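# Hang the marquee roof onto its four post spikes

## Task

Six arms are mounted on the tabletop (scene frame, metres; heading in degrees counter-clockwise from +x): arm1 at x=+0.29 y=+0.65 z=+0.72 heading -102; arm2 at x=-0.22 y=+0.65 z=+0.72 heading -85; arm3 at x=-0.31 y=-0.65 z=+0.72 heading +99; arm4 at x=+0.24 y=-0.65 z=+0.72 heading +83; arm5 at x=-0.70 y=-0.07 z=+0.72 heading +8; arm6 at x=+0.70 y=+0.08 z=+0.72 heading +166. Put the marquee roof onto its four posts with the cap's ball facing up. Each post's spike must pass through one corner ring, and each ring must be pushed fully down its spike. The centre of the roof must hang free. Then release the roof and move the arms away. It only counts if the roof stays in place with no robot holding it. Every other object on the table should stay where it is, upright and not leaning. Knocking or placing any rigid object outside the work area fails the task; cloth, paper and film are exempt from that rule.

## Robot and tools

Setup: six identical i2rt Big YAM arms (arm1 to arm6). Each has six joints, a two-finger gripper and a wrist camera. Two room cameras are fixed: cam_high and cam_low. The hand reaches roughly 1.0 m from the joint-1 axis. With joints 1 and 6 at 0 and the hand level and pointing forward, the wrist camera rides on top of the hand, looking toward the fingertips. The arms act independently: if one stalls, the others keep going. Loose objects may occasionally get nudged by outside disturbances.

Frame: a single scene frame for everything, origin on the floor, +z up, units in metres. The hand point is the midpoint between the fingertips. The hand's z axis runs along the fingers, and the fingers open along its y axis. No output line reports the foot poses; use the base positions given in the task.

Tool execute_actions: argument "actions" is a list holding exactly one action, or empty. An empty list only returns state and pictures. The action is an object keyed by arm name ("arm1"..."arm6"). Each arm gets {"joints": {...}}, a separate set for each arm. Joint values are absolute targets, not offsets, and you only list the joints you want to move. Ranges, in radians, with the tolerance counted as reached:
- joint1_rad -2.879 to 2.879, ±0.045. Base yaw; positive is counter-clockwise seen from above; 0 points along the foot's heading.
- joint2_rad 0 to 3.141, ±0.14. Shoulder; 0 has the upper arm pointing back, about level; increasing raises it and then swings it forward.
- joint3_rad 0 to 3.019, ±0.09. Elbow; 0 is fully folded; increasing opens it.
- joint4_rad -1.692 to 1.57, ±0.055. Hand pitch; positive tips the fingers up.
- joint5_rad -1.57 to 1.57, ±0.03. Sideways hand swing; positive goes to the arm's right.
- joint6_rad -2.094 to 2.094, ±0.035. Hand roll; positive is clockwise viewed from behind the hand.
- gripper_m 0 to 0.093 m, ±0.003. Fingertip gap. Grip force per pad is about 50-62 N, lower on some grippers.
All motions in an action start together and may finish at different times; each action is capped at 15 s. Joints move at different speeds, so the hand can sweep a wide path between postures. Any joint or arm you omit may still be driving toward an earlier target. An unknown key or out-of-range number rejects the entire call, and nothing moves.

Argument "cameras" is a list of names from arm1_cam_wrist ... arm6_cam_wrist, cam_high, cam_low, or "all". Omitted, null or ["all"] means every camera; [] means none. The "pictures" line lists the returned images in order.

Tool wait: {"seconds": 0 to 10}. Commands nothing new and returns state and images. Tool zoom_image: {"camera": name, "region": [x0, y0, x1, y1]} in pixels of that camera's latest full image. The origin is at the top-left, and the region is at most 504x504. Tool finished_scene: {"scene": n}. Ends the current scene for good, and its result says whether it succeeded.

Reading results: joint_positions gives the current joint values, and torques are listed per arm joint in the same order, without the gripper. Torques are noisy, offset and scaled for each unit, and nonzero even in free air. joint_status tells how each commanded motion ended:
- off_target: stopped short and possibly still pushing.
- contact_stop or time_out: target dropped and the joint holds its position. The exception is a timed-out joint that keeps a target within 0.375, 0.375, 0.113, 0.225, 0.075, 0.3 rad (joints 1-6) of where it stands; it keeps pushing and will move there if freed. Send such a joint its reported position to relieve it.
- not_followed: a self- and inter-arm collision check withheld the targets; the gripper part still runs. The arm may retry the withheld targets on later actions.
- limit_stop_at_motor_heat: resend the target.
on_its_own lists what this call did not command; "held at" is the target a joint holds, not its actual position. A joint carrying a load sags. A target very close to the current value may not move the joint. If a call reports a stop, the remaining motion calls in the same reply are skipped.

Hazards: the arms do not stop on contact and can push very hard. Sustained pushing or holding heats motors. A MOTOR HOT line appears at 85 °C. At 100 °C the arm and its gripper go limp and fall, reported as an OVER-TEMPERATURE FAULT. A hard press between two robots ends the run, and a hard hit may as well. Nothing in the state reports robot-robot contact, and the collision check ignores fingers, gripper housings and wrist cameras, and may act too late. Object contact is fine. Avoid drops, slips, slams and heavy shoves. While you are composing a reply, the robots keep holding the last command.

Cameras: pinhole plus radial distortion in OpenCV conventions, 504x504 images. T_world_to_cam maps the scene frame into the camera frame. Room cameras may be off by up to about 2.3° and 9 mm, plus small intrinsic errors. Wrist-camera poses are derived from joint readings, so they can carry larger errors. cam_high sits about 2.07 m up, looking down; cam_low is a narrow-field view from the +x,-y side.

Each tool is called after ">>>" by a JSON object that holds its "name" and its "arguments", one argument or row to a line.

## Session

>>> {"name": "execute_actions", "arguments": {
  "actions": []
}}

Scene clock: 0.00 s.
Joint torques (N m, as the arm reports them, + toward a larger angle): no reading
Motor temperatures (°C, as the motors report them): arm1=[24 27 25 23 24 23] | arm2=[25 24 26 24 24 23] | arm3=[26 26 24 25 23 23] | arm4=[26 25 27 25 23 24] | arm5=[26 24 27 25 26 26] | arm6=[25 25 24 24 25 26]
arm1.joint_positions: joint1_rad=+0.245 joint2_rad=+0.437 joint3_rad=+0.555 joint4_rad=-1.251 joint5_rad=+0.212 joint6_rad=-0.409 gripper_m=+0.095
arm1.joint_status: not commanded
arm1.hand: x=+0.2691 y=+0.4582 z=+0.9926 quat_wxyz=(-0.042, -0.518, -0.821, +0.236) (m; scene frame)
arm2.joint_positions: joint1_rad=-0.366 joint2_rad=+0.535 joint3_rad=+0.408 joint4_rad=-1.014 joint5_rad=-0.239 joint6_rad=+0.295 gripper_m=+0.095
arm2.joint_status: not commanded
arm2.hand: x=-0.2454 y=+0.4381 z=+0.9305 quat_wxyz=(-0.236, -0.845, -0.475, +0.064) (m; scene frame)
arm3.joint_positions: joint1_rad=+0.111 joint2_rad=+0.342 joint3_rad=+0.660 joint4_rad=-1.409 joint5_rad=+0.301 joint6_rad=+0.515 gripper_m=+0.094
arm3.joint_status: not commanded
arm3.hand: x=-0.2956 y=-0.4815 z=+0.9613 quat_wxyz=(-0.228, +0.545, -0.792, -0.155) (m; scene frame)
arm4.joint_positions: joint1_rad=-0.202 joint2_rad=+0.477 joint3_rad=+0.482 joint4_rad=-1.115 joint5_rad=-0.158 joint6_rad=-0.533 gripper_m=+0.095
arm4.joint_status: not commanded
arm4.hand: x=+0.2863 y=-0.4468 z=+0.9177 quat_wxyz=(-0.191, +0.756, -0.609, -0.146) (m; scene frame)
arm5.joint_positions: joint1_rad=+0.407 joint2_rad=+0.389 joint3_rad=+0.612 joint4_rad=-1.291 joint5_rad=+0.083 joint6_rad=+0.245 gripper_m=+0.094
arm5.joint_status: not commanded
arm5.hand: x=-0.5345 y=+0.0195 z=+0.9414 quat_wxyz=(-0.243, +0.151, -0.956, -0.066) (m; scene frame)
arm6.joint_positions: joint1_rad=-0.303 joint2_rad=+0.495 joint3_rad=+0.446 joint4_rad=-1.065 joint5_rad=-0.289 joint6_rad=-0.198 gripper_m=+0.095
arm6.joint_status: not commanded
arm6.hand: x=+0.4975 y=+0.1505 z=+0.9185 quat_wxyz=(+0.049, +0.955, -0.144, -0.256) (m; scene frame)
pictures: arm1_cam_wrist, arm2_cam_wrist, arm3_cam_wrist, arm4_cam_wrist, arm5_cam_wrist, arm6_cam_wrist, cam_high, cam_low
Images, in order (width x height): arm1_cam_wrist 504x504, arm2_cam_wrist 504x504, arm3_cam_wrist 504x504, arm4_cam_wrist 504x504, arm5_cam_wrist 504x504, arm6_cam_wrist 504x504, cam_high 504x504, cam_low 504x504.

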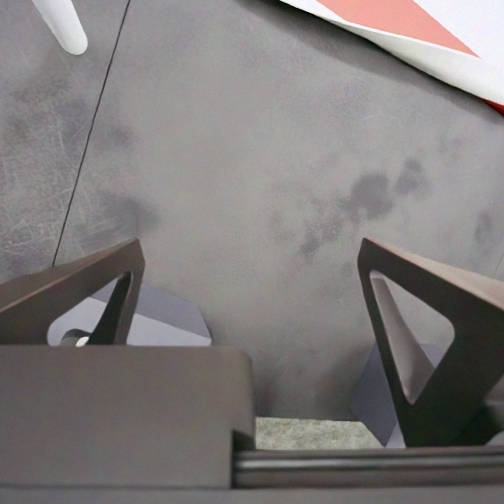

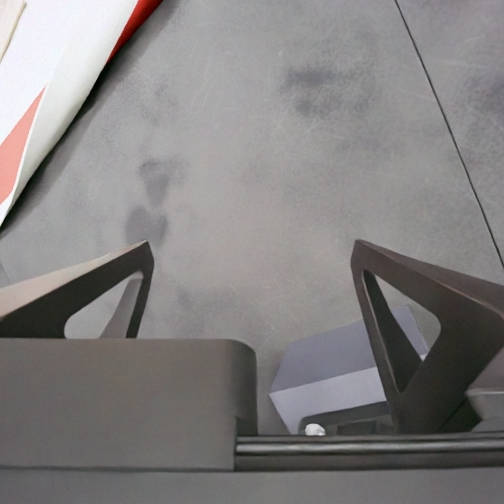

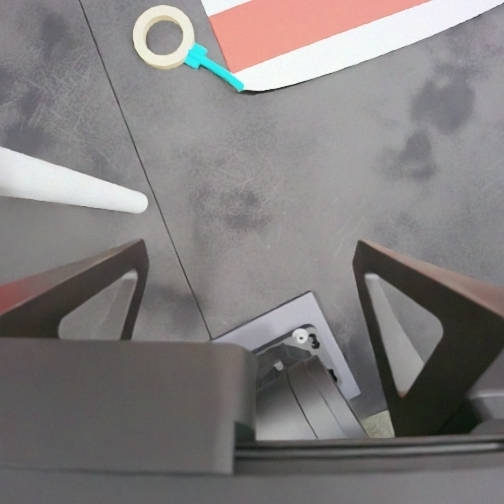

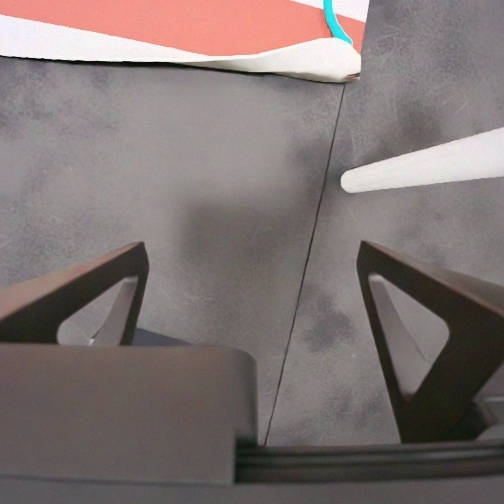

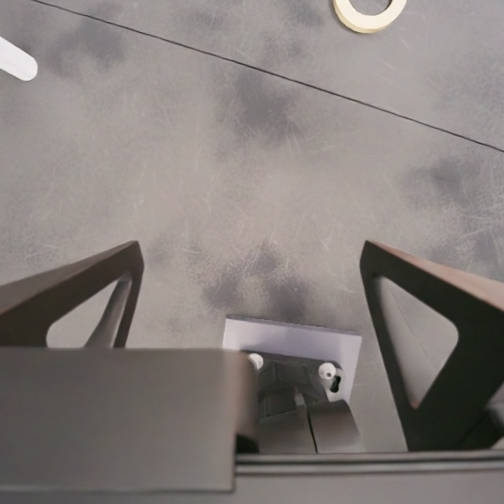

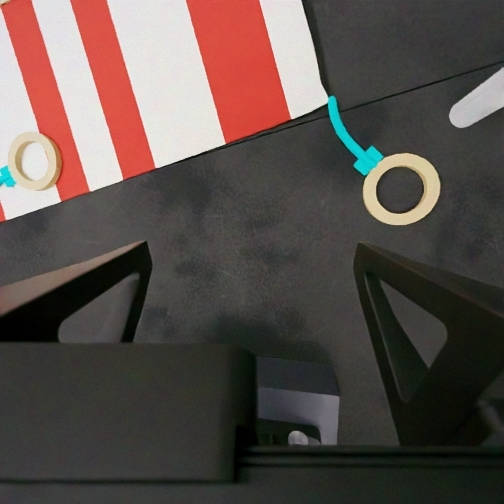

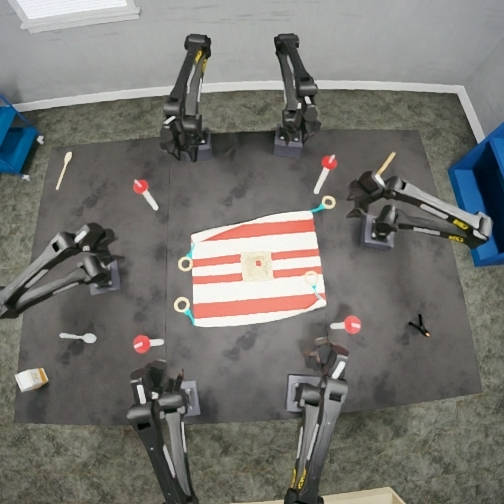

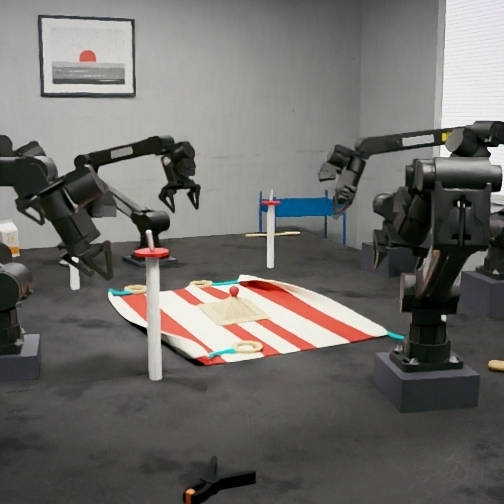

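>>> {"name": "execute_actions", "arguments": {
  "actions": [
    {"arm1":{"joints":{"joint1_rad":0}},"arm2":{"joints":{"joint1_rad":-0.1}},"arm3":{"joints":{"joint1_rad":-0.142,"joint2_rad":1.65,"joint3_rad":1.09,"joint4_rad":-0.98,"joint5_rad":0,"joint6_rad":-0.74}},"arm4":{"joints":{"joint1_rad":-0.016,"joint2_rad":1.92,"joint3_rad":1.38,"joint4_rad":-0.99,"joint5_rad":0,"joint6_rad":-0.45}},"arm5":{"joints":{"joint1_rad":0,"joint2_rad":1.595,"joint3_rad":1.035,"joint4_rad":-0.985,"joint5_rad":0,"joint6_rad":-1.0}},"arm6":{"joints":{"joint1_rad":-0.483,"joint2_rad":1.30,"joint3_rad":0.565,"joint4_rad":-0.68,"joint5_rad":0,"joint6_rad":-0.55}}}
  ],
  "cameras": ["cam_high","arm5_cam_wrist","arm3_cam_wrist","arm4_cam_wrist","arm6_cam_wrist"]
}}

Scene clock: 11.73 s.
Joint torques (N m, as the arm reports them, + toward a larger angle): arm1=[-1.13  3.45 12.57  1.31  0.12 -0.14] | arm2=[ 1.72  1.17 11.14  1.22 -0.1  -0.03] | arm3=[ -0.62 -12.01   8.81   0.59  -0.36  -0.12] | arm4=[ -0.83 -19.79  12.17   0.65   0.06   0.25] | arm5=[  0.63 -14.4    6.98   0.44  -0.22   0.01] | arm6=[ 0.76  2.2   6.14  0.17  0.05 -0.23]
Motor temperatures (°C, as the motors report them): arm1=[24 27 30 23 24 23] | arm2=[25 24 30 24 24 23] | arm3=[26 26 27 25 24 23] | arm4=[26 25 31 25 23 24] | arm5=[26 24 31 25 26 26] | arm6=[25 25 28 24 25 26]
arm1.joint_positions: joint1_rad=+0.007 joint2_rad=+0.437 joint3_rad=+0.555 joint4_rad=-1.251 joint5_rad=+0.212 joint6_rad=-0.409 gripper_m=+0.095
arm1.joint_status: all done
arm1.hand: x=+0.2245 y=+0.4686 z=+0.9926 quat_wxyz=(-0.014, -0.612, -0.753, +0.240) (m; scene frame)
arm2.joint_positions: joint1_rad=-0.109 joint2_rad=+0.535 joint3_rad=+0.408 joint4_rad=-1.014 joint5_rad=-0.239 joint6_rad=+0.295 gripper_m=+0.095
arm2.joint_status: all done
arm2.hand: x=-0.1907 y=+0.4389 z=+0.9312 quat_wxyz=(-0.244, -0.777, -0.579, +0.034) (m; scene frame)
arm3.joint_positions: joint1_rad=-0.138 joint2_rad=+1.636 joint3_rad=+1.084 joint4_rad=-0.981 joint5_rad=+0.004 joint6_rad=-0.730 gripper_m=+0.094
arm3.joint_status: all done
arm3.hand: x=-0.2970 y=-0.2011 z=+0.7889 quat_wxyz=(-0.017, +0.907, -0.420, -0.005) (m; scene frame)
arm4.joint_positions: joint1_rad=-0.022 joint2_rad=+1.942 joint3_rad=+1.339 joint4_rad=-0.995 joint5_rad=-0.002 joint6_rad=-0.462 gripper_m=+0.095
arm4.joint_status: all done
arm4.hand: x=+0.3332 y=-0.1280 z=+0.7659 quat_wxyz=(+0.011, +0.800, -0.599, +0.008) (m; scene frame)
arm5.joint_positions: joint1_rad=+0.000 joint2_rad=+1.599 joint3_rad=+1.022 joint4_rad=-0.988 joint5_rad=+0.001 joint6_rad=-0.991 gripper_m=+0.094
arm5.joint_status: all done
arm5.hand: x=-0.2843 y=+0.0024 z=+0.7871 quat_wxyz=(-0.003, +0.551, -0.835, -0.001) (m; scene frame)
arm6.joint_positions: joint1_rad=-0.483 joint2_rad=+1.184 joint3_rad=+0.579 joint4_rad=-0.668 joint5_rad=-0.002 joint6_rad=-0.532 gripper_m=+0.095
arm6.joint_status: all done
arm6.hand: x=+0.4580 y=+0.3025 z=+0.8348 quat_wxyz=(-0.085, +0.984, -0.104, -0.116) (m; scene frame)
pictures: arm3_cam_wrist, arm4_cam_wrist, arm5_cam_wrist, arm6_cam_wrist, cam_high
camera_calibration (this result's frames):
arm3_cam_wrist: T_world_to_cam=[[0.755333, 0.65431, 0.0367461, 0.32385], [0.525215, -0.637935, 0.563194, -0.406076], [0.391945, -0.4061, -0.825507, 0.804963], [0, 0, 0, 1]] pos_world=[-0.346839, -0.144053, 0.881302]
arm4_cam_wrist: T_world_to_cam=[[0.963167, 0.267305, -0.0292688, -0.259578], [0.230473, -0.764539, 0.601965, -0.63118], [0.138531, -0.586539, -0.797986, 0.613053], [0, 0, 0, 1]] pos_world=[0.31056, -0.0535958, 0.861558]
arm5_cam_wrist: T_world_to_cam=[[0.91557, -0.402149, -0.00272048, 0.263331], [-0.328715, -0.752246, 0.571028, -0.537013], [-0.231685, -0.521922, -0.820926, 0.703041], [0, 0, 0, 1]] pos_world=[-0.254738, 0.0688652, 0.88451]
arm6_cam_wrist: T_world_to_cam=[[0.220248, 0.966196, 0.134002, -0.510479], [0.896816, -0.25461, 0.361793, -0.630088], [0.383681, 0.0404909, -0.922577, 0.700635], [0, 0, 0, 1]] pos_world=[0.408685, 0.304427, 0.942757]
Images, in order (width x height): arm3_cam_wrist 504x504, arm4_cam_wrist 504x504, arm5_cam_wrist 504x504, arm6_cam_wrist 504x504, cam_high 504x504.

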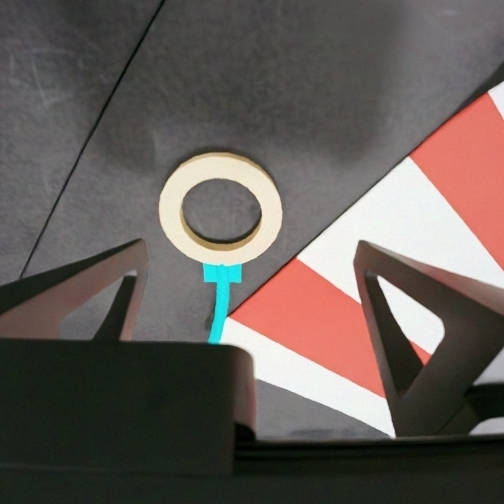

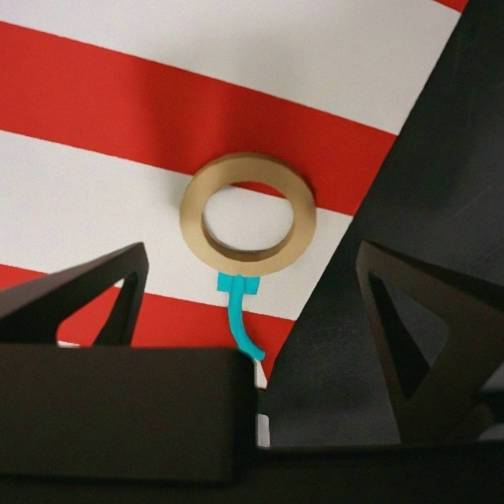

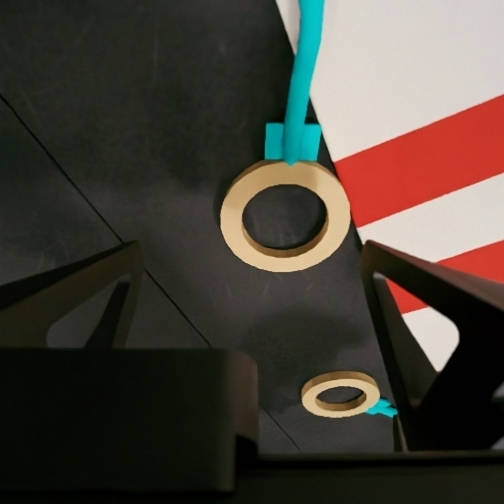

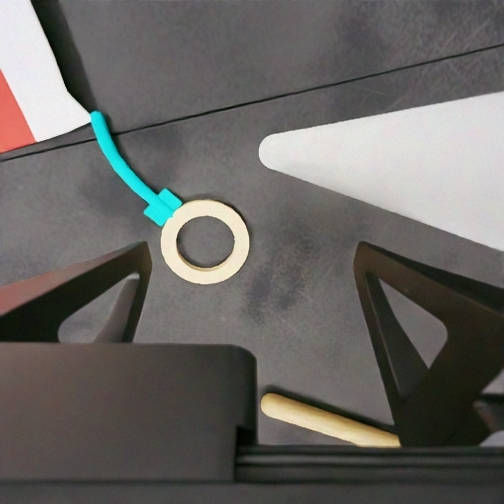

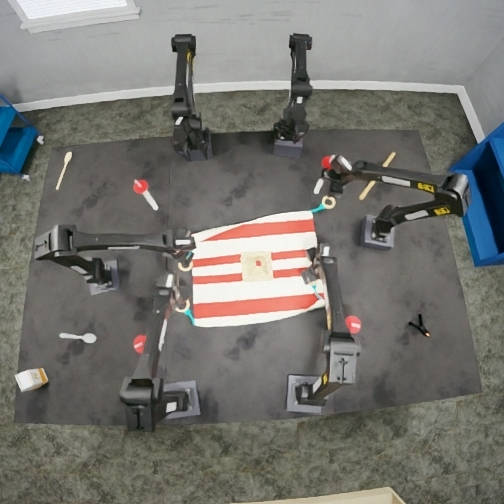

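>>> {"name": "execute_actions", "arguments": {
  "actions": [
    {"arm3":{"joints":{"joint1_rad":-0.112,"joint2_rad":1.745,"joint3_rad":1.02,"joint4_rad":-0.88}},"arm4":{"joints":{"joint2_rad":2.01,"joint3_rad":1.295,"joint4_rad":-0.87}},"arm5":{"joints":{"joint1_rad":-0.035,"joint2_rad":1.735,"joint3_rad":1.01,"joint4_rad":-0.85}},"arm6":{"joints":{"joint2_rad":1.12,"joint3_rad":0.5,"joint4_rad":-1.0,"joint6_rad":-0.7}}}
  ],
  "cameras": ["arm5_cam_wrist","arm3_cam_wrist","arm4_cam_wrist","arm6_cam_wrist"]
}}

Scene clock: 15.63 s.
Joint torques (N m, as the arm reports them, + toward a larger angle): arm1=[-0.65  3.37 12.48  1.24  0.12 -0.11] | arm2=[ 1.67  1.17 11.14  1.23 -0.09 -0.04] | arm3=[ -0.23 -11.78   6.3    0.78  -0.29  -0.11] | arm4=[ -0.69 -16.52   7.16   1.06   0.12   0.26] | arm5=[  0.42 -13.3    4.88   0.88  -0.3    0.  ] | arm6=[ 1.47 -4.48  6.56 -0.01  0.04 -0.27]
Motor temperatures (°C, as the motors report them): arm1=[24 27 31 23 24 23] | arm2=[25 24 31 24 24 23] | arm3=[26 26 27 25 24 23] | arm4=[26 26 32 25 23 24] | arm5=[26 24 31 25 26 26] | arm6=[25 25 28 24 25 26]
arm1.joint_positions: joint1_rad=+0.007 joint2_rad=+0.437 joint3_rad=+0.555 joint4_rad=-1.251 joint5_rad=+0.212 joint6_rad=-0.409 gripper_m=+0.095
arm1.joint_status: not commanded
arm1.hand: x=+0.2245 y=+0.4686 z=+0.9926 quat_wxyz=(-0.014, -0.612, -0.753, +0.240) (m; scene frame)
arm2.joint_positions: joint1_rad=-0.109 joint2_rad=+0.535 joint3_rad=+0.408 joint4_rad=-1.014 joint5_rad=-0.239 joint6_rad=+0.295 gripper_m=+0.095
arm2.joint_status: not commanded
arm2.hand: x=-0.1907 y=+0.4389 z=+0.9312 quat_wxyz=(-0.244, -0.777, -0.579, +0.034) (m; scene frame)
arm3.joint_positions: joint1_rad=-0.112 joint2_rad=+1.718 joint3_rad=+1.034 joint4_rad=-0.888 joint5_rad=+0.003 joint6_rad=-0.734 gripper_m=+0.094
arm3.joint_status: all done
arm3.hand: x=-0.3086 y=-0.2097 z=+0.7389 quat_wxyz=(+0.001, +0.914, -0.407, +0.002) (m; scene frame)
arm4.joint_positions: joint1_rad=-0.023 joint2_rad=+1.985 joint3_rad=+1.303 joint4_rad=-0.886 joint5_rad=-0.003 joint6_rad=-0.460 gripper_m=+0.095
arm4.joint_status: all done
arm4.hand: x=+0.3342 y=-0.1250 z=+0.7326 quat_wxyz=(-0.002, +0.800, -0.600, +0.001) (m; scene frame)
arm5.joint_positions: joint1_rad=-0.033 joint2_rad=+1.712 joint3_rad=+1.025 joint4_rad=-0.861 joint5_rad=+0.003 joint6_rad=-0.993 gripper_m=+0.094
arm5.joint_status: all done
arm5.hand: x=-0.2611 y=-0.0085 z=+0.7418 quat_wxyz=(-0.010, +0.537, -0.843, +0.003) (m; scene frame)
arm6.joint_positions: joint1_rad=-0.483 joint2_rad=+1.116 joint3_rad=+0.502 joint4_rad=-0.990 joint5_rad=-0.002 joint6_rad=-0.682 gripper_m=+0.095
arm6.joint_status: all done
arm6.hand: x=+0.5375 y=+0.2294 z=+0.8160 quat_wxyz=(+0.014, +0.999, -0.030, +0.015) (m; scene frame)
pictures: arm3_cam_wrist, arm4_cam_wrist, arm5_cam_wrist, arm6_cam_wrist
camera_calibration (this result's frames):
arm3_cam_wrist: T_world_to_cam=[[0.735323, 0.677645, 0.0098108, 0.358696], [0.544803, -0.599661, 0.586171, -0.380211], [0.403099, -0.42568, -0.810128, 0.752739], [0, 0, 0, 1]] pos_world=[-0.360045, -0.15064, 0.829165]
arm4_cam_wrist: T_world_to_cam=[[0.96373, 0.266333, -0.0170857, -0.271586], [0.226489, -0.78233, 0.580226, -0.594056], [0.141167, -0.56305, -0.814276, 0.602077], [0, 0, 0, 1]] pos_world=[0.31129, -0.0534163, 0.830304]
arm5_cam_wrist: T_world_to_cam=[[0.902242, -0.431052, 0.012382, 0.222595], [-0.361977, -0.74143, 0.565025, -0.515861], [-0.234375, -0.514272, -0.824981, 0.667881], [0, 0, 0, 1]] pos_world=[-0.23103, 0.0569476, 0.839707]
arm6_cam_wrist: T_world_to_cam=[[0.0595849, 0.997489, -0.038276, -0.235149], [0.79205, -0.0239063, 0.609988, -0.912306], [0.607541, -0.0666626, -0.791486, 0.452986], [0, 0, 0, 1]] pos_world=[0.461396, 0.242946, 0.906027]
Images, in order (width x height): arm3_cam_wrist 504x504, arm4_cam_wrist 504x504, arm5_cam_wrist 504x504, arm6_cam_wrist 504x504.

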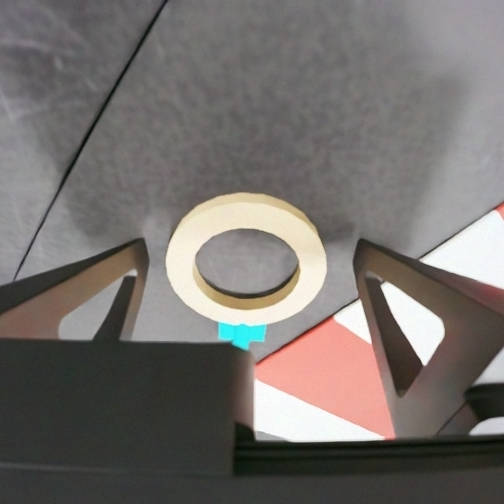

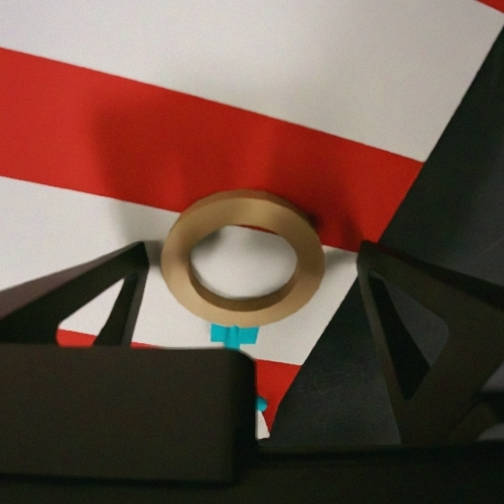

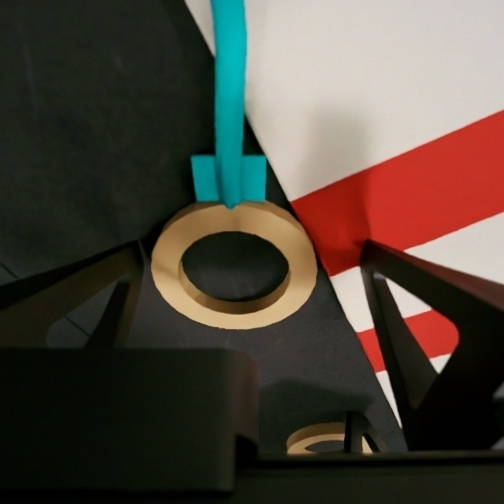

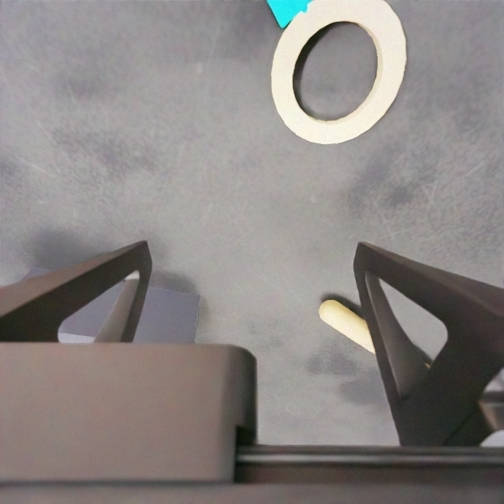

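>>> {"name": "execute_actions", "arguments": {
  "actions": [
    {"arm3":{"joints":{"joint2_rad":1.73,"gripper_m":0.04}},"arm4":{"joints":{"joint2_rad":1.995,"gripper_m":0.04}},"arm5":{"joints":{"joint2_rad":1.725,"gripper_m":0.04}},"arm6":{"joints":{"joint1_rad":-0.465,"joint2_rad":1.385,"joint3_rad":0.565,"joint4_rad":-0.78}}}
  ],
  "cameras": []
}}

>>> {"name": "execute_actions", "arguments": {
  "actions": [
    {"arm6":{"joints":{"joint4_rad":-0.63}}}
  ],
  "cameras": ["arm5_cam_wrist","arm6_cam_wrist","cam_high"]
}}

Scene clock: 18.33 s.
Joint torques (N m, as the arm reports them, + toward a larger angle): arm1=[-1.25  3.19 12.6   1.34  0.13 -0.15] | arm2=[ 1.69  1.16 11.14  1.2  -0.1  -0.04] | arm3=[ -0.26 -12.95   6.29   0.78  -0.3   -0.11] | arm4=[ -0.66 -17.99   7.24   1.03   0.21   0.24] | arm5=[  0.43 -14.16   4.8    0.61  -0.28  -0.01] | arm6=[ 2.41 -7.13  8.17  0.55 -0.04 -0.22]
Motor temperatures (°C, as the motors report them): arm1=[24 27 31 23 24 23] | arm2=[25 24 31 24 24 23] | arm3=[26 26 27 25 24 23] | arm4=[26 27 31 25 23 24] | arm5=[26 25 31 25 26 26] | arm6=[25 25 28 24 25 26]
arm1.joint_positions: joint1_rad=+0.007 joint2_rad=+0.437 joint3_rad=+0.555 joint4_rad=-1.251 joint5_rad=+0.212 joint6_rad=-0.409 gripper_m=+0.095
arm1.joint_status: not commanded
arm1.hand: x=+0.2245 y=+0.4686 z=+0.9926 quat_wxyz=(-0.014, -0.612, -0.753, +0.240) (m; scene frame)
arm2.joint_positions: joint1_rad=-0.109 joint2_rad=+0.535 joint3_rad=+0.408 joint4_rad=-1.014 joint5_rad=-0.239 joint6_rad=+0.295 gripper_m=+0.095
arm2.joint_status: not commanded
arm2.hand: x=-0.1907 y=+0.4389 z=+0.9312 quat_wxyz=(-0.244, -0.777, -0.579, +0.034) (m; scene frame)
arm3.joint_positions: joint1_rad=-0.112 joint2_rad=+1.718 joint3_rad=+1.034 joint4_rad=-0.888 joint5_rad=+0.003 joint6_rad=-0.734 gripper_m=+0.066
arm3.joint_status: gripper_m off_target (ended at +0.066, target +0.040); the others done
arm3.hand: x=-0.3086 y=-0.2097 z=+0.7389 quat_wxyz=(+0.001, +0.914, -0.407, +0.002) (m; scene frame)
arm4.joint_positions: joint1_rad=-0.019 joint2_rad=+1.985 joint3_rad=+1.303 joint4_rad=-0.886 joint5_rad=-0.006 joint6_rad=-0.460 gripper_m=+0.068
arm4.joint_status: gripper_m off_target (ended at +0.068, target +0.040); the others done
arm4.hand: x=+0.3319 y=-0.1246 z=+0.7326 quat_wxyz=(-0.002, +0.801, -0.599, +0.000) (m; scene frame)
arm5.joint_positions: joint1_rad=-0.033 joint2_rad=+1.712 joint3_rad=+1.025 joint4_rad=-0.855 joint5_rad=+0.003 joint6_rad=-0.993 gripper_m=+0.066
arm5.joint_status: gripper_m off_target (ended at +0.066, target +0.040); the others done
arm5.hand: x=-0.2596 y=-0.0084 z=+0.7420 quat_wxyz=(-0.013, +0.537, -0.843, +0.004) (m; scene frame)
arm6.joint_positions: joint1_rad=-0.473 joint2_rad=+1.389 joint3_rad=+0.523 joint4_rad=-0.791 joint5_rad=-0.002 joint6_rad=-0.683 gripper_m=+0.095
arm6.joint_status: all done
arm6.hand: x=+0.5171 y=+0.2447 z=+0.7603 quat_wxyz=(+0.031, +0.999, -0.025, +0.035) (m; scene frame)
pictures: none
No camera images: the call's "cameras" was empty. Leave "cameras" out to get every camera's image.

Scene clock: 19.17 s.
Joint torques (N m, as the arm reports them, + toward a larger angle): arm1=[-0.96  3.51 12.57  1.3   0.14 -0.14] | arm2=[ 1.69  1.11 11.14  1.21 -0.1  -0.04] | arm3=[ -0.21 -12.99   6.3    0.8   -0.29  -0.12] | arm4=[ -0.93 -17.62   7.21   1.02   0.2    0.22] | arm5=[  0.53 -14.23   4.8    0.6   -0.28   0.  ] | arm6=[ 1.73 -8.54  8.46  0.76  0.03 -0.3 ]
Motor temperatures (°C, as the motors report them): arm1=[24 27 31 23 24 23] | arm2=[25 24 31 24 24 23] | arm3=[26 26 26 25 24 23] | arm4=[26 27 31 25 23 24] | arm5=[26 25 31 25 26 26] | arm6=[25 25 28 24 25 26]
arm1.joint_positions: joint1_rad=+0.007 joint2_rad=+0.437 joint3_rad=+0.555 joint4_rad=-1.251 joint5_rad=+0.212 joint6_rad=-0.409 gripper_m=+0.095
arm1.joint_status: not commanded
arm1.hand: x=+0.2245 y=+0.4686 z=+0.9926 quat_wxyz=(-0.014, -0.612, -0.753, +0.240) (m; scene frame)
arm2.joint_positions: joint1_rad=-0.109 joint2_rad=+0.535 joint3_rad=+0.408 joint4_rad=-1.014 joint5_rad=-0.239 joint6_rad=+0.295 gripper_m=+0.095
arm2.joint_status: not commanded
arm2.hand: x=-0.1907 y=+0.4389 z=+0.9312 quat_wxyz=(-0.244, -0.777, -0.579, +0.034) (m; scene frame)
arm3.joint_positions: joint1_rad=-0.112 joint2_rad=+1.718 joint3_rad=+1.034 joint4_rad=-0.888 joint5_rad=+0.003 joint6_rad=-0.734 gripper_m=+0.066
arm3.joint_status: not commanded
arm3.hand: x=-0.3086 y=-0.2097 z=+0.7389 quat_wxyz=(+0.001, +0.914, -0.407, +0.002) (m; scene frame)
arm4.joint_positions: joint1_rad=-0.019 joint2_rad=+1.985 joint3_rad=+1.303 joint4_rad=-0.886 joint5_rad=-0.006 joint6_rad=-0.460 gripper_m=+0.068
arm4.joint_status: not commanded
arm4.hand: x=+0.3319 y=-0.1246 z=+0.7326 quat_wxyz=(-0.002, +0.801, -0.599, +0.000) (m; scene frame)
arm5.joint_positions: joint1_rad=-0.033 joint2_rad=+1.712 joint3_rad=+1.025 joint4_rad=-0.855 joint5_rad=+0.003 joint6_rad=-0.993 gripper_m=+0.066
arm5.joint_status: not commanded
arm5.hand: x=-0.2596 y=-0.0084 z=+0.7420 quat_wxyz=(-0.013, +0.537, -0.843, +0.004) (m; scene frame)
arm6.joint_positions: joint1_rad=-0.473 joint2_rad=+1.389 joint3_rad=+0.523 joint4_rad=-0.642 joint5_rad=-0.002 joint6_rad=-0.683 gripper_m=+0.095
arm6.joint_status: all done
arm6.hand: x=+0.4900 y=+0.2691 z=+0.7595 quat_wxyz=(-0.017, +0.999, -0.025, -0.021) (m; scene frame)
pictures: arm5_cam_wrist, arm6_cam_wrist, cam_high
camera_calibration (this result's frames):
arm5_cam_wrist: T_world_to_cam=[[0.901977, -0.43144, 0.0172491, 0.217642], [-0.365654, -0.741978, 0.56193, -0.514031], [-0.229641, -0.513155, -0.827005, 0.671173], [0, 0, 0, 1]] pos_world=[-0.230137, 0.056915, 0.840159]
arm6_cam_wrist: T_world_to_cam=[[0.0479445, 0.998604, 0.0221807, -0.314595], [0.833623, -0.0522368, 0.549859, -0.806359], [0.55025, -0.00787236, -0.834963, 0.485048], [0, 0, 0, 1]] pos_world=[0.420384, 0.275852, 0.855358]
Images, in order (width x height): arm5_cam_wrist 504x504, arm6_cam_wrist 504x504, cam_high 504x504.

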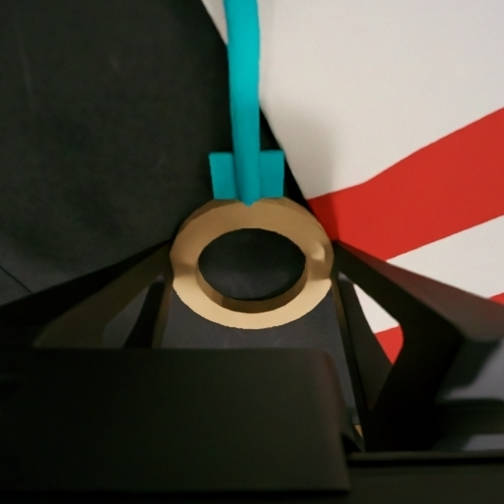

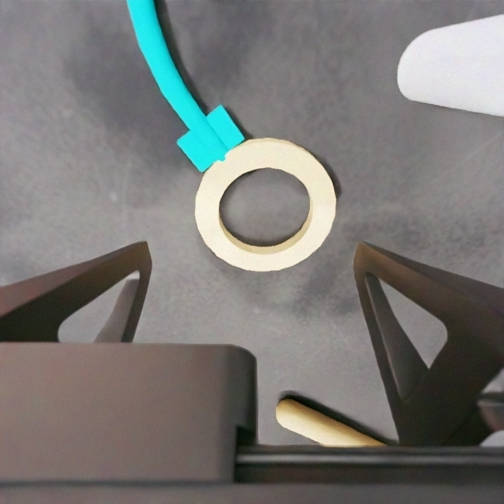

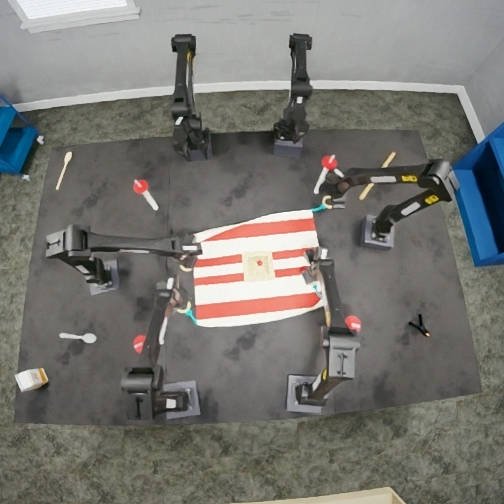

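>>> {"name": "execute_actions", "arguments": {
  "actions": [
    {"arm6":{"joints":{"joint1_rad":-0.452,"joint2_rad":1.53,"joint3_rad":0.57,"joint4_rad":-0.51}}}
  ],
  "cameras": ["arm6_cam_wrist"]
}}

Scene clock: 21.37 s.
Joint torques (N m, as the arm reports them, + toward a larger angle): arm1=[-0.77  3.48 12.59  1.37  0.12 -0.14] | arm2=[ 1.69  1.1  11.13  1.22 -0.1  -0.04] | arm3=[ -0.36 -12.95   6.31   0.79  -0.28  -0.13] | arm4=[ -0.82 -17.47   7.2    1.15   0.22   0.25] | arm5=[  0.47 -14.25   4.79   0.61  -0.28  -0.01] | arm6=[ 2.46 -6.13  8.23  2.36  0.02 -0.27]
Motor temperatures (°C, as the motors report them): arm1=[24 27 32 23 24 23] | arm2=[25 24 32 24 24 23] | arm3=[26 26 26 25 24 23] | arm4=[26 27 31 25 23 24] | arm5=[26 25 30 25 26 26] | arm6=[25 25 28 24 25 26]
arm1.joint_positions: joint1_rad=+0.007 joint2_rad=+0.437 joint3_rad=+0.555 joint4_rad=-1.251 joint5_rad=+0.212 joint6_rad=-0.409 gripper_m=+0.095
arm1.joint_status: not commanded
arm1.hand: x=+0.2245 y=+0.4686 z=+0.9926 quat_wxyz=(-0.014, -0.612, -0.753, +0.240) (m; scene frame)
arm2.joint_positions: joint1_rad=-0.109 joint2_rad=+0.535 joint3_rad=+0.408 joint4_rad=-1.014 joint5_rad=-0.239 joint6_rad=+0.295 gripper_m=+0.095
arm2.joint_status: not commanded
arm2.hand: x=-0.1907 y=+0.4389 z=+0.9312 quat_wxyz=(-0.244, -0.777, -0.579, +0.034) (m; scene frame)
arm3.joint_positions: joint1_rad=-0.112 joint2_rad=+1.718 joint3_rad=+1.034 joint4_rad=-0.888 joint5_rad=+0.003 joint6_rad=-0.734 gripper_m=+0.066
arm3.joint_status: not commanded
arm3.hand: x=-0.3086 y=-0.2097 z=+0.7389 quat_wxyz=(+0.001, +0.914, -0.407, +0.002) (m; scene frame)
arm4.joint_positions: joint1_rad=-0.019 joint2_rad=+1.985 joint3_rad=+1.303 joint4_rad=-0.886 joint5_rad=-0.006 joint6_rad=-0.460 gripper_m=+0.068
arm4.joint_status: not commanded
arm4.hand: x=+0.3319 y=-0.1246 z=+0.7326 quat_wxyz=(-0.002, +0.801, -0.599, +0.000) (m; scene frame)
arm5.joint_positions: joint1_rad=-0.033 joint2_rad=+1.712 joint3_rad=+1.025 joint4_rad=-0.855 joint5_rad=+0.003 joint6_rad=-0.993 gripper_m=+0.066
arm5.joint_status: not commanded
arm5.hand: x=-0.2596 y=-0.0084 z=+0.7420 quat_wxyz=(-0.013, +0.537, -0.843, +0.004) (m; scene frame)
arm6.joint_positions: joint1_rad=-0.462 joint2_rad=+1.496 joint3_rad=+0.517 joint4_rad=-0.564 joint5_rad=-0.002 joint6_rad=-0.683 gripper_m=+0.095
arm6.joint_status: all done
arm6.hand: x=+0.4891 y=+0.2657 z=+0.7311 quat_wxyz=(-0.006, +1.000, -0.019, -0.008) (m; scene frame)
pictures: arm6_cam_wrist
camera_calibration (this result's frames):
arm6_cam_wrist: T_world_to_cam=[[0.0366043, 0.99933, 0.000574323, -0.28936], [0.820197, -0.0303712, 0.571274, -0.805069], [0.570909, -0.02044, -0.820759, 0.444735], [0, 0, 0, 1]] pos_world=[0.417004, 0.273805, 0.825101]
Images, in order (width x height): arm6_cam_wrist 504x504.

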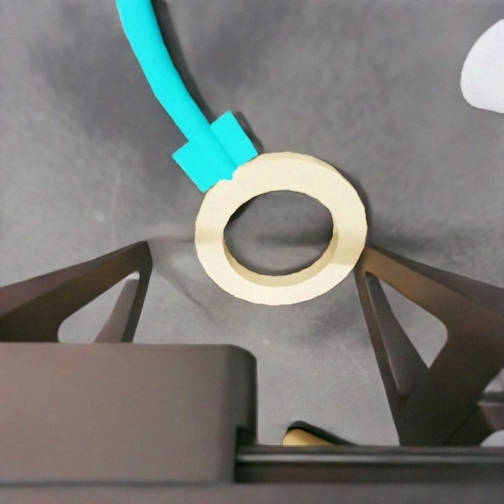

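>>> {"name": "execute_actions", "arguments": {
  "actions": [
    {"arm6":{"joints":{"joint1_rad":-0.25,"joint2_rad":1.51,"joint3_rad":0.53,"joint4_rad":-0.56}}}
  ],
  "cameras": []
}}

>>> {"name": "execute_actions", "arguments": {
  "actions": [
    {"arm6":{"joints":{"joint1_rad":-0.27,"joint4_rad":-0.49}}}
  ],
  "cameras": ["arm6_cam_wrist"]
}}

Scene clock: 23.97 s.
Joint torques (N m, as the arm reports them, + toward a larger angle): arm1=[-1.21  3.52 12.54  1.34  0.12 -0.13] | arm2=[ 1.78  1.13 11.12  1.22 -0.1  -0.04] | arm3=[ -0.18 -12.98   6.3    0.83  -0.3   -0.12] | arm4=[ -0.93 -17.67   7.17   1.02   0.21   0.24] | arm5=[  0.54 -14.22   4.79   0.6   -0.28  -0.01] | arm6=[ 0.02 -7.6   5.33  0.64  0.02 -0.23]
Motor temperatures (°C, as the motors report them): arm1=[24 27 32 23 24 23] | arm2=[25 24 32 24 24 23] | arm3=[26 26 26 25 24 23] | arm4=[26 27 31 25 23 24] | arm5=[26 25 30 25 26 26] | arm6=[25 25 28 24 25 26]
arm1.joint_positions: joint1_rad=+0.007 joint2_rad=+0.437 joint3_rad=+0.555 joint4_rad=-1.251 joint5_rad=+0.212 joint6_rad=-0.409 gripper_m=+0.095
arm1.joint_status: not commanded
arm1.hand: x=+0.2245 y=+0.4686 z=+0.9926 quat_wxyz=(-0.014, -0.612, -0.753, +0.240) (m; scene frame)
arm2.joint_positions: joint1_rad=-0.109 joint2_rad=+0.535 joint3_rad=+0.408 joint4_rad=-1.014 joint5_rad=-0.239 joint6_rad=+0.295 gripper_m=+0.095
arm2.joint_status: not commanded
arm2.hand: x=-0.1907 y=+0.4389 z=+0.9312 quat_wxyz=(-0.244, -0.777, -0.579, +0.034) (m; scene frame)
arm3.joint_positions: joint1_rad=-0.112 joint2_rad=+1.718 joint3_rad=+1.034 joint4_rad=-0.888 joint5_rad=+0.003 joint6_rad=-0.734 gripper_m=+0.066
arm3.joint_status: not commanded
arm3.hand: x=-0.3086 y=-0.2097 z=+0.7389 quat_wxyz=(+0.001, +0.914, -0.407, +0.002) (m; scene frame)
arm4.joint_positions: joint1_rad=-0.019 joint2_rad=+1.985 joint3_rad=+1.303 joint4_rad=-0.886 joint5_rad=-0.006 joint6_rad=-0.460 gripper_m=+0.068
arm4.joint_status: not commanded
arm4.hand: x=+0.3319 y=-0.1246 z=+0.7326 quat_wxyz=(-0.002, +0.801, -0.599, +0.000) (m; scene frame)
arm5.joint_positions: joint1_rad=-0.033 joint2_rad=+1.712 joint3_rad=+1.025 joint4_rad=-0.855 joint5_rad=+0.003 joint6_rad=-0.993 gripper_m=+0.066
arm5.joint_status: not commanded
arm5.hand: x=-0.2596 y=-0.0084 z=+0.7420 quat_wxyz=(-0.013, +0.537, -0.843, +0.004) (m; scene frame)
arm6.joint_positions: joint1_rad=-0.241 joint2_rad=+1.497 joint3_rad=+0.516 joint4_rad=-0.567 joint5_rad=+0.000 joint6_rad=-0.685 gripper_m=+0.095
arm6.joint_status: all done
arm6.hand: x=+0.4552 y=+0.2146 z=+0.7306 quat_wxyz=(-0.003, +0.996, +0.092, -0.006) (m; scene frame)
pictures: none
No camera images: the call's "cameras" was empty. Leave "cameras" out to get every camera's image.

Scene clock: 24.63 s.
Joint torques (N m, as the arm reports them, + toward a larger angle): arm1=[-0.66  3.54 12.53  1.41  0.12 -0.13] | arm2=[ 1.69  1.12 11.15  1.21 -0.1  -0.04] | arm3=[ -0.24 -13.02   6.32   0.8   -0.3   -0.12] | arm4=[ -0.9  -17.7    7.23   0.98   0.21   0.24] | arm5=[  0.52 -14.21   4.8    0.6   -0.28  -0.01] | arm6=[-0.13 -7.79  5.68  2.38  0.36 -0.25]
Motor temperatures (°C, as the motors report them): arm1=[24 27 32 23 24 23] | arm2=[25 24 32 24 24 23] | arm3=[26 26 26 25 24 23] | arm4=[26 27 31 25 23 24] | arm5=[26 25 30 25 26 26] | arm6=[25 25 28 24 25 26]
arm1.joint_positions: joint1_rad=+0.007 joint2_rad=+0.437 joint3_rad=+0.555 joint4_rad=-1.251 joint5_rad=+0.212 joint6_rad=-0.409 gripper_m=+0.095
arm1.joint_status: not commanded
arm1.hand: x=+0.2245 y=+0.4686 z=+0.9926 quat_wxyz=(-0.014, -0.612, -0.753, +0.240) (m; scene frame)
arm2.joint_positions: joint1_rad=-0.109 joint2_rad=+0.535 joint3_rad=+0.408 joint4_rad=-1.014 joint5_rad=-0.239 joint6_rad=+0.295 gripper_m=+0.095
arm2.joint_status: not commanded
arm2.hand: x=-0.1907 y=+0.4389 z=+0.9312 quat_wxyz=(-0.244, -0.777, -0.579, +0.034) (m; scene frame)
arm3.joint_positions: joint1_rad=-0.112 joint2_rad=+1.718 joint3_rad=+1.034 joint4_rad=-0.888 joint5_rad=+0.003 joint6_rad=-0.734 gripper_m=+0.066
arm3.joint_status: not commanded
arm3.hand: x=-0.3086 y=-0.2097 z=+0.7389 quat_wxyz=(+0.001, +0.914, -0.407, +0.002) (m; scene frame)
arm4.joint_positions: joint1_rad=-0.019 joint2_rad=+1.985 joint3_rad=+1.303 joint4_rad=-0.886 joint5_rad=-0.006 joint6_rad=-0.460 gripper_m=+0.068
arm4.joint_status: not commanded
arm4.hand: x=+0.3319 y=-0.1246 z=+0.7326 quat_wxyz=(-0.002, +0.801, -0.599, +0.000) (m; scene frame)
arm5.joint_positions: joint1_rad=-0.033 joint2_rad=+1.712 joint3_rad=+1.025 joint4_rad=-0.855 joint5_rad=+0.003 joint6_rad=-0.993 gripper_m=+0.066
arm5.joint_status: not commanded
arm5.hand: x=-0.2596 y=-0.0084 z=+0.7420 quat_wxyz=(-0.013, +0.537, -0.843, +0.004) (m; scene frame)
arm6.joint_positions: joint1_rad=-0.260 joint2_rad=+1.497 joint3_rad=+0.516 joint4_rad=-0.543 joint5_rad=-0.011 joint6_rad=-0.694 gripper_m=+0.095
arm6.joint_status: all done
arm6.hand: x=+0.4516 y=+0.2204 z=+0.7308 quat_wxyz=(-0.006, +0.996, +0.087, -0.019) (m; scene frame)
pictures: arm6_cam_wrist
camera_calibration (this result's frames):
arm6_cam_wrist: T_world_to_cam=[[-0.175497, 0.984467, 0.00504518, -0.1469], [0.820058, 0.143349, 0.554036, -0.801118], [0.544707, 0.101369, -0.832477, 0.458483], [0, 0, 0, 1]] pos_world=[0.381443, 0.212982, 0.826266]
Images, in order (width x height): arm6_cam_wrist 504x504.

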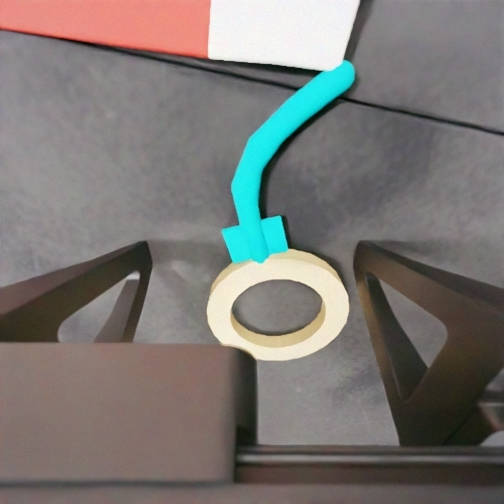

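>>> {"name": "execute_actions", "arguments": {
  "actions": [
    {"arm6":{"joints":{"joint1_rad":-0.355,"joint2_rad":1.49,"joint4_rad":-0.595}}}
  ],
  "cameras": ["arm6_cam_wrist"]
}}

Scene clock: 28.43 s.
Joint torques (N m, as the arm reports them, + toward a larger angle): arm1=[-1.02  3.2  12.52  1.45  0.12 -0.16] | arm2=[ 1.76  1.17 11.13  1.22 -0.1  -0.04] | arm3=[ -0.33 -13.     6.29   0.77  -0.29  -0.12] | arm4=[ -1.   -17.27   7.18   1.11   0.19   0.25] | arm5=[  0.47 -14.32   4.8    0.62  -0.28   0.  ] | arm6=[ 1.88 -8.71  5.48 -0.21  0.02 -0.14]
Motor temperatures (°C, as the motors report them): arm1=[24 27 33 23 24 23] | arm2=[25 24 33 24 24 23] | arm3=[26 27 26 25 24 23] | arm4=[26 28 30 25 23 24] | arm5=[26 25 30 25 26 26] | arm6=[25 26 28 24 25 26]
arm1.joint_positions: joint1_rad=+0.007 joint2_rad=+0.437 joint3_rad=+0.555 joint4_rad=-1.251 joint5_rad=+0.212 joint6_rad=-0.409 gripper_m=+0.095
arm1.joint_status: not commanded
arm1.hand: x=+0.2245 y=+0.4686 z=+0.9926 quat_wxyz=(-0.014, -0.612, -0.753, +0.240) (m; scene frame)
arm2.joint_positions: joint1_rad=-0.109 joint2_rad=+0.535 joint3_rad=+0.408 joint4_rad=-1.014 joint5_rad=-0.239 joint6_rad=+0.295 gripper_m=+0.095
arm2.joint_status: not commanded
arm2.hand: x=-0.1907 y=+0.4389 z=+0.9312 quat_wxyz=(-0.244, -0.777, -0.579, +0.034) (m; scene frame)
arm3.joint_positions: joint1_rad=-0.112 joint2_rad=+1.718 joint3_rad=+1.034 joint4_rad=-0.888 joint5_rad=+0.003 joint6_rad=-0.734 gripper_m=+0.066
arm3.joint_status: not commanded
arm3.hand: x=-0.3086 y=-0.2097 z=+0.7389 quat_wxyz=(+0.001, +0.914, -0.407, +0.002) (m; scene frame)
arm4.joint_positions: joint1_rad=-0.019 joint2_rad=+1.985 joint3_rad=+1.303 joint4_rad=-0.886 joint5_rad=-0.006 joint6_rad=-0.460 gripper_m=+0.068
arm4.joint_status: not commanded
arm4.hand: x=+0.3319 y=-0.1246 z=+0.7326 quat_wxyz=(-0.002, +0.801, -0.599, +0.000) (m; scene frame)
arm5.joint_positions: joint1_rad=-0.033 joint2_rad=+1.712 joint3_rad=+1.025 joint4_rad=-0.855 joint5_rad=+0.003 joint6_rad=-0.993 gripper_m=+0.066
arm5.joint_status: not commanded
arm5.hand: x=-0.2596 y=-0.0084 z=+0.7420 quat_wxyz=(-0.013, +0.537, -0.843, +0.004) (m; scene frame)
arm6.joint_positions: joint1_rad=-0.357 joint2_rad=+1.496 joint3_rad=+0.516 joint4_rad=-0.585 joint5_rad=-0.002 joint6_rad=-0.694 gripper_m=+0.095
arm6.joint_status: all done
arm6.hand: x=+0.4756 y=+0.2394 z=+0.7310 quat_wxyz=(+0.002, +0.999, +0.038, +0.000) (m; scene frame)
pictures: arm6_cam_wrist
camera_calibration (this result's frames):
arm6_cam_wrist: T_world_to_cam=[[-0.0783918, 0.996831, -0.0135194, -0.196964], [0.807823, 0.0714631, 0.585077, -0.823337], [0.584189, 0.0349439, -0.810865, 0.424906], [0, 0, 0, 1]] pos_world=[0.401445, 0.240331, 0.823594]
Images, in order (width x height): arm6_cam_wrist 504x504.

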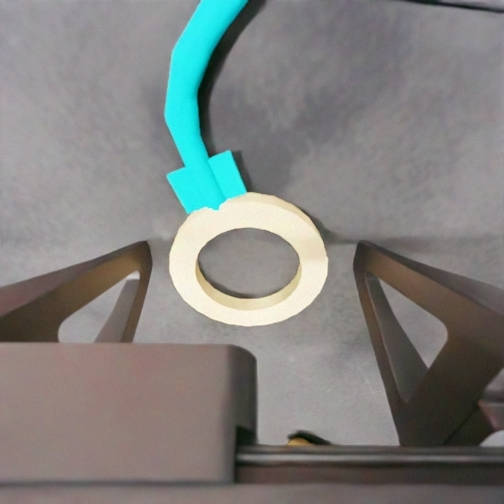

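>>> {"name": "execute_actions", "arguments": {
  "actions": [
    {"arm6":{"joints":{"gripper_m":0.04}}}
  ],
  "cameras": []
}}

>>> {"name": "execute_actions", "arguments": {
  "actions": [
    {"arm3":{"joints":{"joint1_rad":-0.5,"joint2_rad":1.03,"joint3_rad":1.265,"joint4_rad":-1.69,"joint6_rad":-1.95}},"arm4":{"joints":{"joint1_rad":0.25,"joint2_rad":1.195,"joint3_rad":1.29,"joint4_rad":-1.66,"joint6_rad":1.76}},"arm5":{"joints":{"joint1_rad":0.4,"joint2_rad":1.508,"joint3_rad":1.70,"joint4_rad":-1.69,"joint6_rad":1.6}},"arm6":{"joints":{"joint1_rad":-0.05,"joint2_rad":1.335,"joint3_rad":1.40,"joint4_rad":-1.615,"joint6_rad":-1.1}}}
  ],
  "cameras": ["cam_high","cam_low"]
}}

Scene clock: 31.47 s.
Joint torques (N m, as the arm reports them, + toward a larger angle): arm1=[-0.94  3.32 12.59  1.41  0.12 -0.15] | arm2=[ 1.74  1.16 11.13  1.21 -0.1  -0.04] | arm3=[ -0.25 -13.     6.31   0.78  -0.3   -0.11] | arm4=[ -0.99 -17.75   7.19   0.95   0.19   0.25] | arm5=[  0.5  -14.27   4.8    0.61  -0.28   0.  ] | arm6=[ 1.7  -8.12  5.42  0.02  0.04 -0.21]
Motor temperatures (°C, as the motors report them): arm1=[24 27 33 23 24 23] | arm2=[25 24 33 24 24 23] | arm3=[26 27 26 25 24 23] | arm4=[26 28 30 25 23 24] | arm5=[26 25 30 25 26 26] | arm6=[25 26 28 24 25 26]
arm1.joint_positions: joint1_rad=+0.007 joint2_rad=+0.437 joint3_rad=+0.555 joint4_rad=-1.251 joint5_rad=+0.212 joint6_rad=-0.409 gripper_m=+0.095
arm1.joint_status: not commanded
arm1.hand: x=+0.2245 y=+0.4686 z=+0.9926 quat_wxyz=(-0.014, -0.612, -0.753, +0.240) (m; scene frame)
arm2.joint_positions: joint1_rad=-0.109 joint2_rad=+0.535 joint3_rad=+0.408 joint4_rad=-1.014 joint5_rad=-0.239 joint6_rad=+0.295 gripper_m=+0.095
arm2.joint_status: not commanded
arm2.hand: x=-0.1907 y=+0.4389 z=+0.9312 quat_wxyz=(-0.244, -0.777, -0.579, +0.034) (m; scene frame)
arm3.joint_positions: joint1_rad=-0.112 joint2_rad=+1.718 joint3_rad=+1.034 joint4_rad=-0.888 joint5_rad=+0.003 joint6_rad=-0.734 gripper_m=+0.066
arm3.joint_status: not commanded
arm3.hand: x=-0.3086 y=-0.2097 z=+0.7389 quat_wxyz=(+0.001, +0.914, -0.407, +0.002) (m; scene frame)
arm4.joint_positions: joint1_rad=-0.019 joint2_rad=+1.985 joint3_rad=+1.303 joint4_rad=-0.886 joint5_rad=-0.006 joint6_rad=-0.460 gripper_m=+0.068
arm4.joint_status: not commanded
arm4.hand: x=+0.3319 y=-0.1246 z=+0.7326 quat_wxyz=(-0.002, +0.801, -0.599, +0.000) (m; scene frame)
arm5.joint_positions: joint1_rad=-0.033 joint2_rad=+1.712 joint3_rad=+1.025 joint4_rad=-0.855 joint5_rad=+0.003 joint6_rad=-0.993 gripper_m=+0.066
arm5.joint_status: not commanded
arm5.hand: x=-0.2596 y=-0.0084 z=+0.7420 quat_wxyz=(-0.013, +0.537, -0.843, +0.004) (m; scene frame)
arm6.joint_positions: joint1_rad=-0.357 joint2_rad=+1.496 joint3_rad=+0.516 joint4_rad=-0.585 joint5_rad=-0.002 joint6_rad=-0.694 gripper_m=+0.067
arm6.joint_status: gripper_m off_target (ended at +0.067, target +0.040)
arm6.hand: x=+0.4756 y=+0.2394 z=+0.7310 quat_wxyz=(+0.002, +0.999, +0.038, +0.000) (m; scene frame)
pictures: none
No camera images: the call's "cameras" was empty. Leave "cameras" out to get every camera's image.

Scene clock: 34.03 s.
Joint torques (N m, as the arm reports them, + toward a larger angle): arm1=[-1.06  3.53 12.45  1.45  0.11 -0.15] | arm2=[ 1.68  1.12 11.14  1.2  -0.1  -0.04] | arm3=[ 0.18 -4.17 11.31  0.28 -0.19 -0.12] | arm4=[-1.33 -8.39 10.94 -0.09  0.16  0.28] | arm5=[  0.51 -14.86  11.7   -0.27  -0.09   0.16] | arm6=[  0.97 -10.21  12.34  -0.15  -0.11  -0.29]
Motor temperatures (°C, as the motors report them): arm1=[24 27 34 23 24 23] | arm2=[25 24 33 24 24 23] | arm3=[26 27 26 25 24 23] | arm4=[26 28 31 25 23 24] | arm5=[26 25 31 25 26 26] | arm6=[25 26 29 24 25 26]
arm1.joint_positions: joint1_rad=+0.007 joint2_rad=+0.437 joint3_rad=+0.555 joint4_rad=-1.251 joint5_rad=+0.212 joint6_rad=-0.409 gripper_m=+0.095
arm1.joint_status: not commanded
arm1.hand: x=+0.2245 y=+0.4686 z=+0.9926 quat_wxyz=(-0.014, -0.612, -0.753, +0.240) (m; scene frame)
arm2.joint_positions: joint1_rad=-0.109 joint2_rad=+0.535 joint3_rad=+0.408 joint4_rad=-1.014 joint5_rad=-0.239 joint6_rad=+0.295 gripper_m=+0.095
arm2.joint_status: not commanded
arm2.hand: x=-0.1907 y=+0.4389 z=+0.9312 quat_wxyz=(-0.244, -0.777, -0.579, +0.034) (m; scene frame)
arm3.joint_positions: joint1_rad=-0.506 joint2_rad=+1.018 joint3_rad=+1.249 joint4_rad=-1.679 joint5_rad=+0.000 joint6_rad=-1.943 gripper_m=+0.066
arm3.joint_status: all done
arm3.hand: x=-0.2013 y=-0.3884 z=+1.0635 quat_wxyz=(-0.056, +0.998, -0.011, +0.024) (m; scene frame)
arm4.joint_positions: joint1_rad=+0.256 joint2_rad=+1.194 joint3_rad=+1.279 joint4_rad=-1.646 joint5_rad=-0.001 joint6_rad=+1.748 gripper_m=+0.068
arm4.joint_status: all done
arm4.hand: x=+0.2050 y=-0.3228 z=+1.0632 quat_wxyz=(-0.002, -0.038, -0.999, -0.005) (m; scene frame)
arm5.joint_positions: joint1_rad=+0.402 joint2_rad=+1.507 joint3_rad=+1.634 joint4_rad=-1.673 joint5_rad=+0.002 joint6_rad=+1.591 gripper_m=+0.066
arm5.joint_status: all done
joint sent to its limit — the command would take arm5.joint4_rad past its lower limit, so that joint was sent only as far as its limit.
arm5.hand: x=-0.3211 y=+0.1729 z=+1.0508 quat_wxyz=(-0.004, -0.486, -0.874, -0.013) (m; scene frame)
arm6.joint_positions: joint1_rad=-0.044 joint2_rad=+1.338 joint3_rad=+1.342 joint4_rad=-1.604 joint5_rad=+0.000 joint6_rad=-1.082 gripper_m=+0.067
arm6.joint_status: all done
arm6.hand: x=+0.3404 y=+0.1942 z=+1.0505 quat_wxyz=(+0.013, +0.925, +0.379, +0.013) (m; scene frame)
pictures: cam_high, cam_low
Images, in order (width x height): cam_high 504x504, cam_low 504x504.

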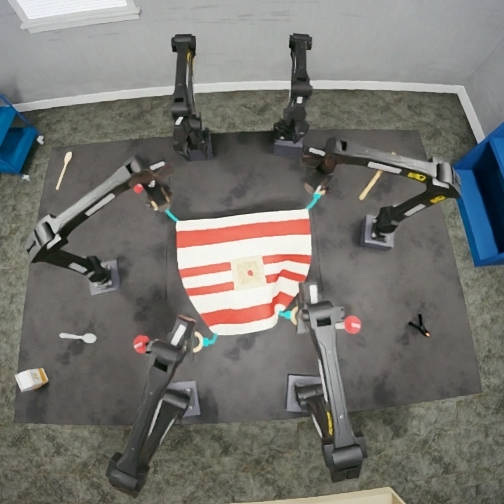

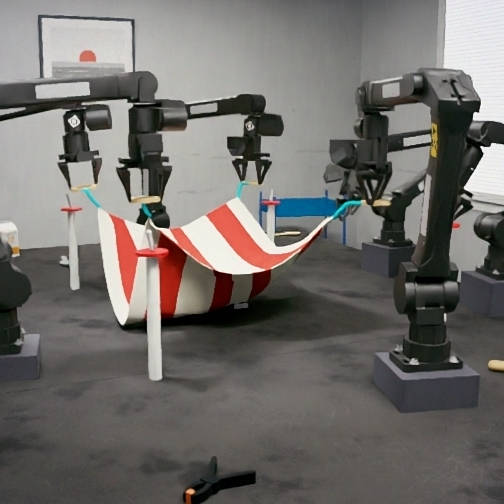

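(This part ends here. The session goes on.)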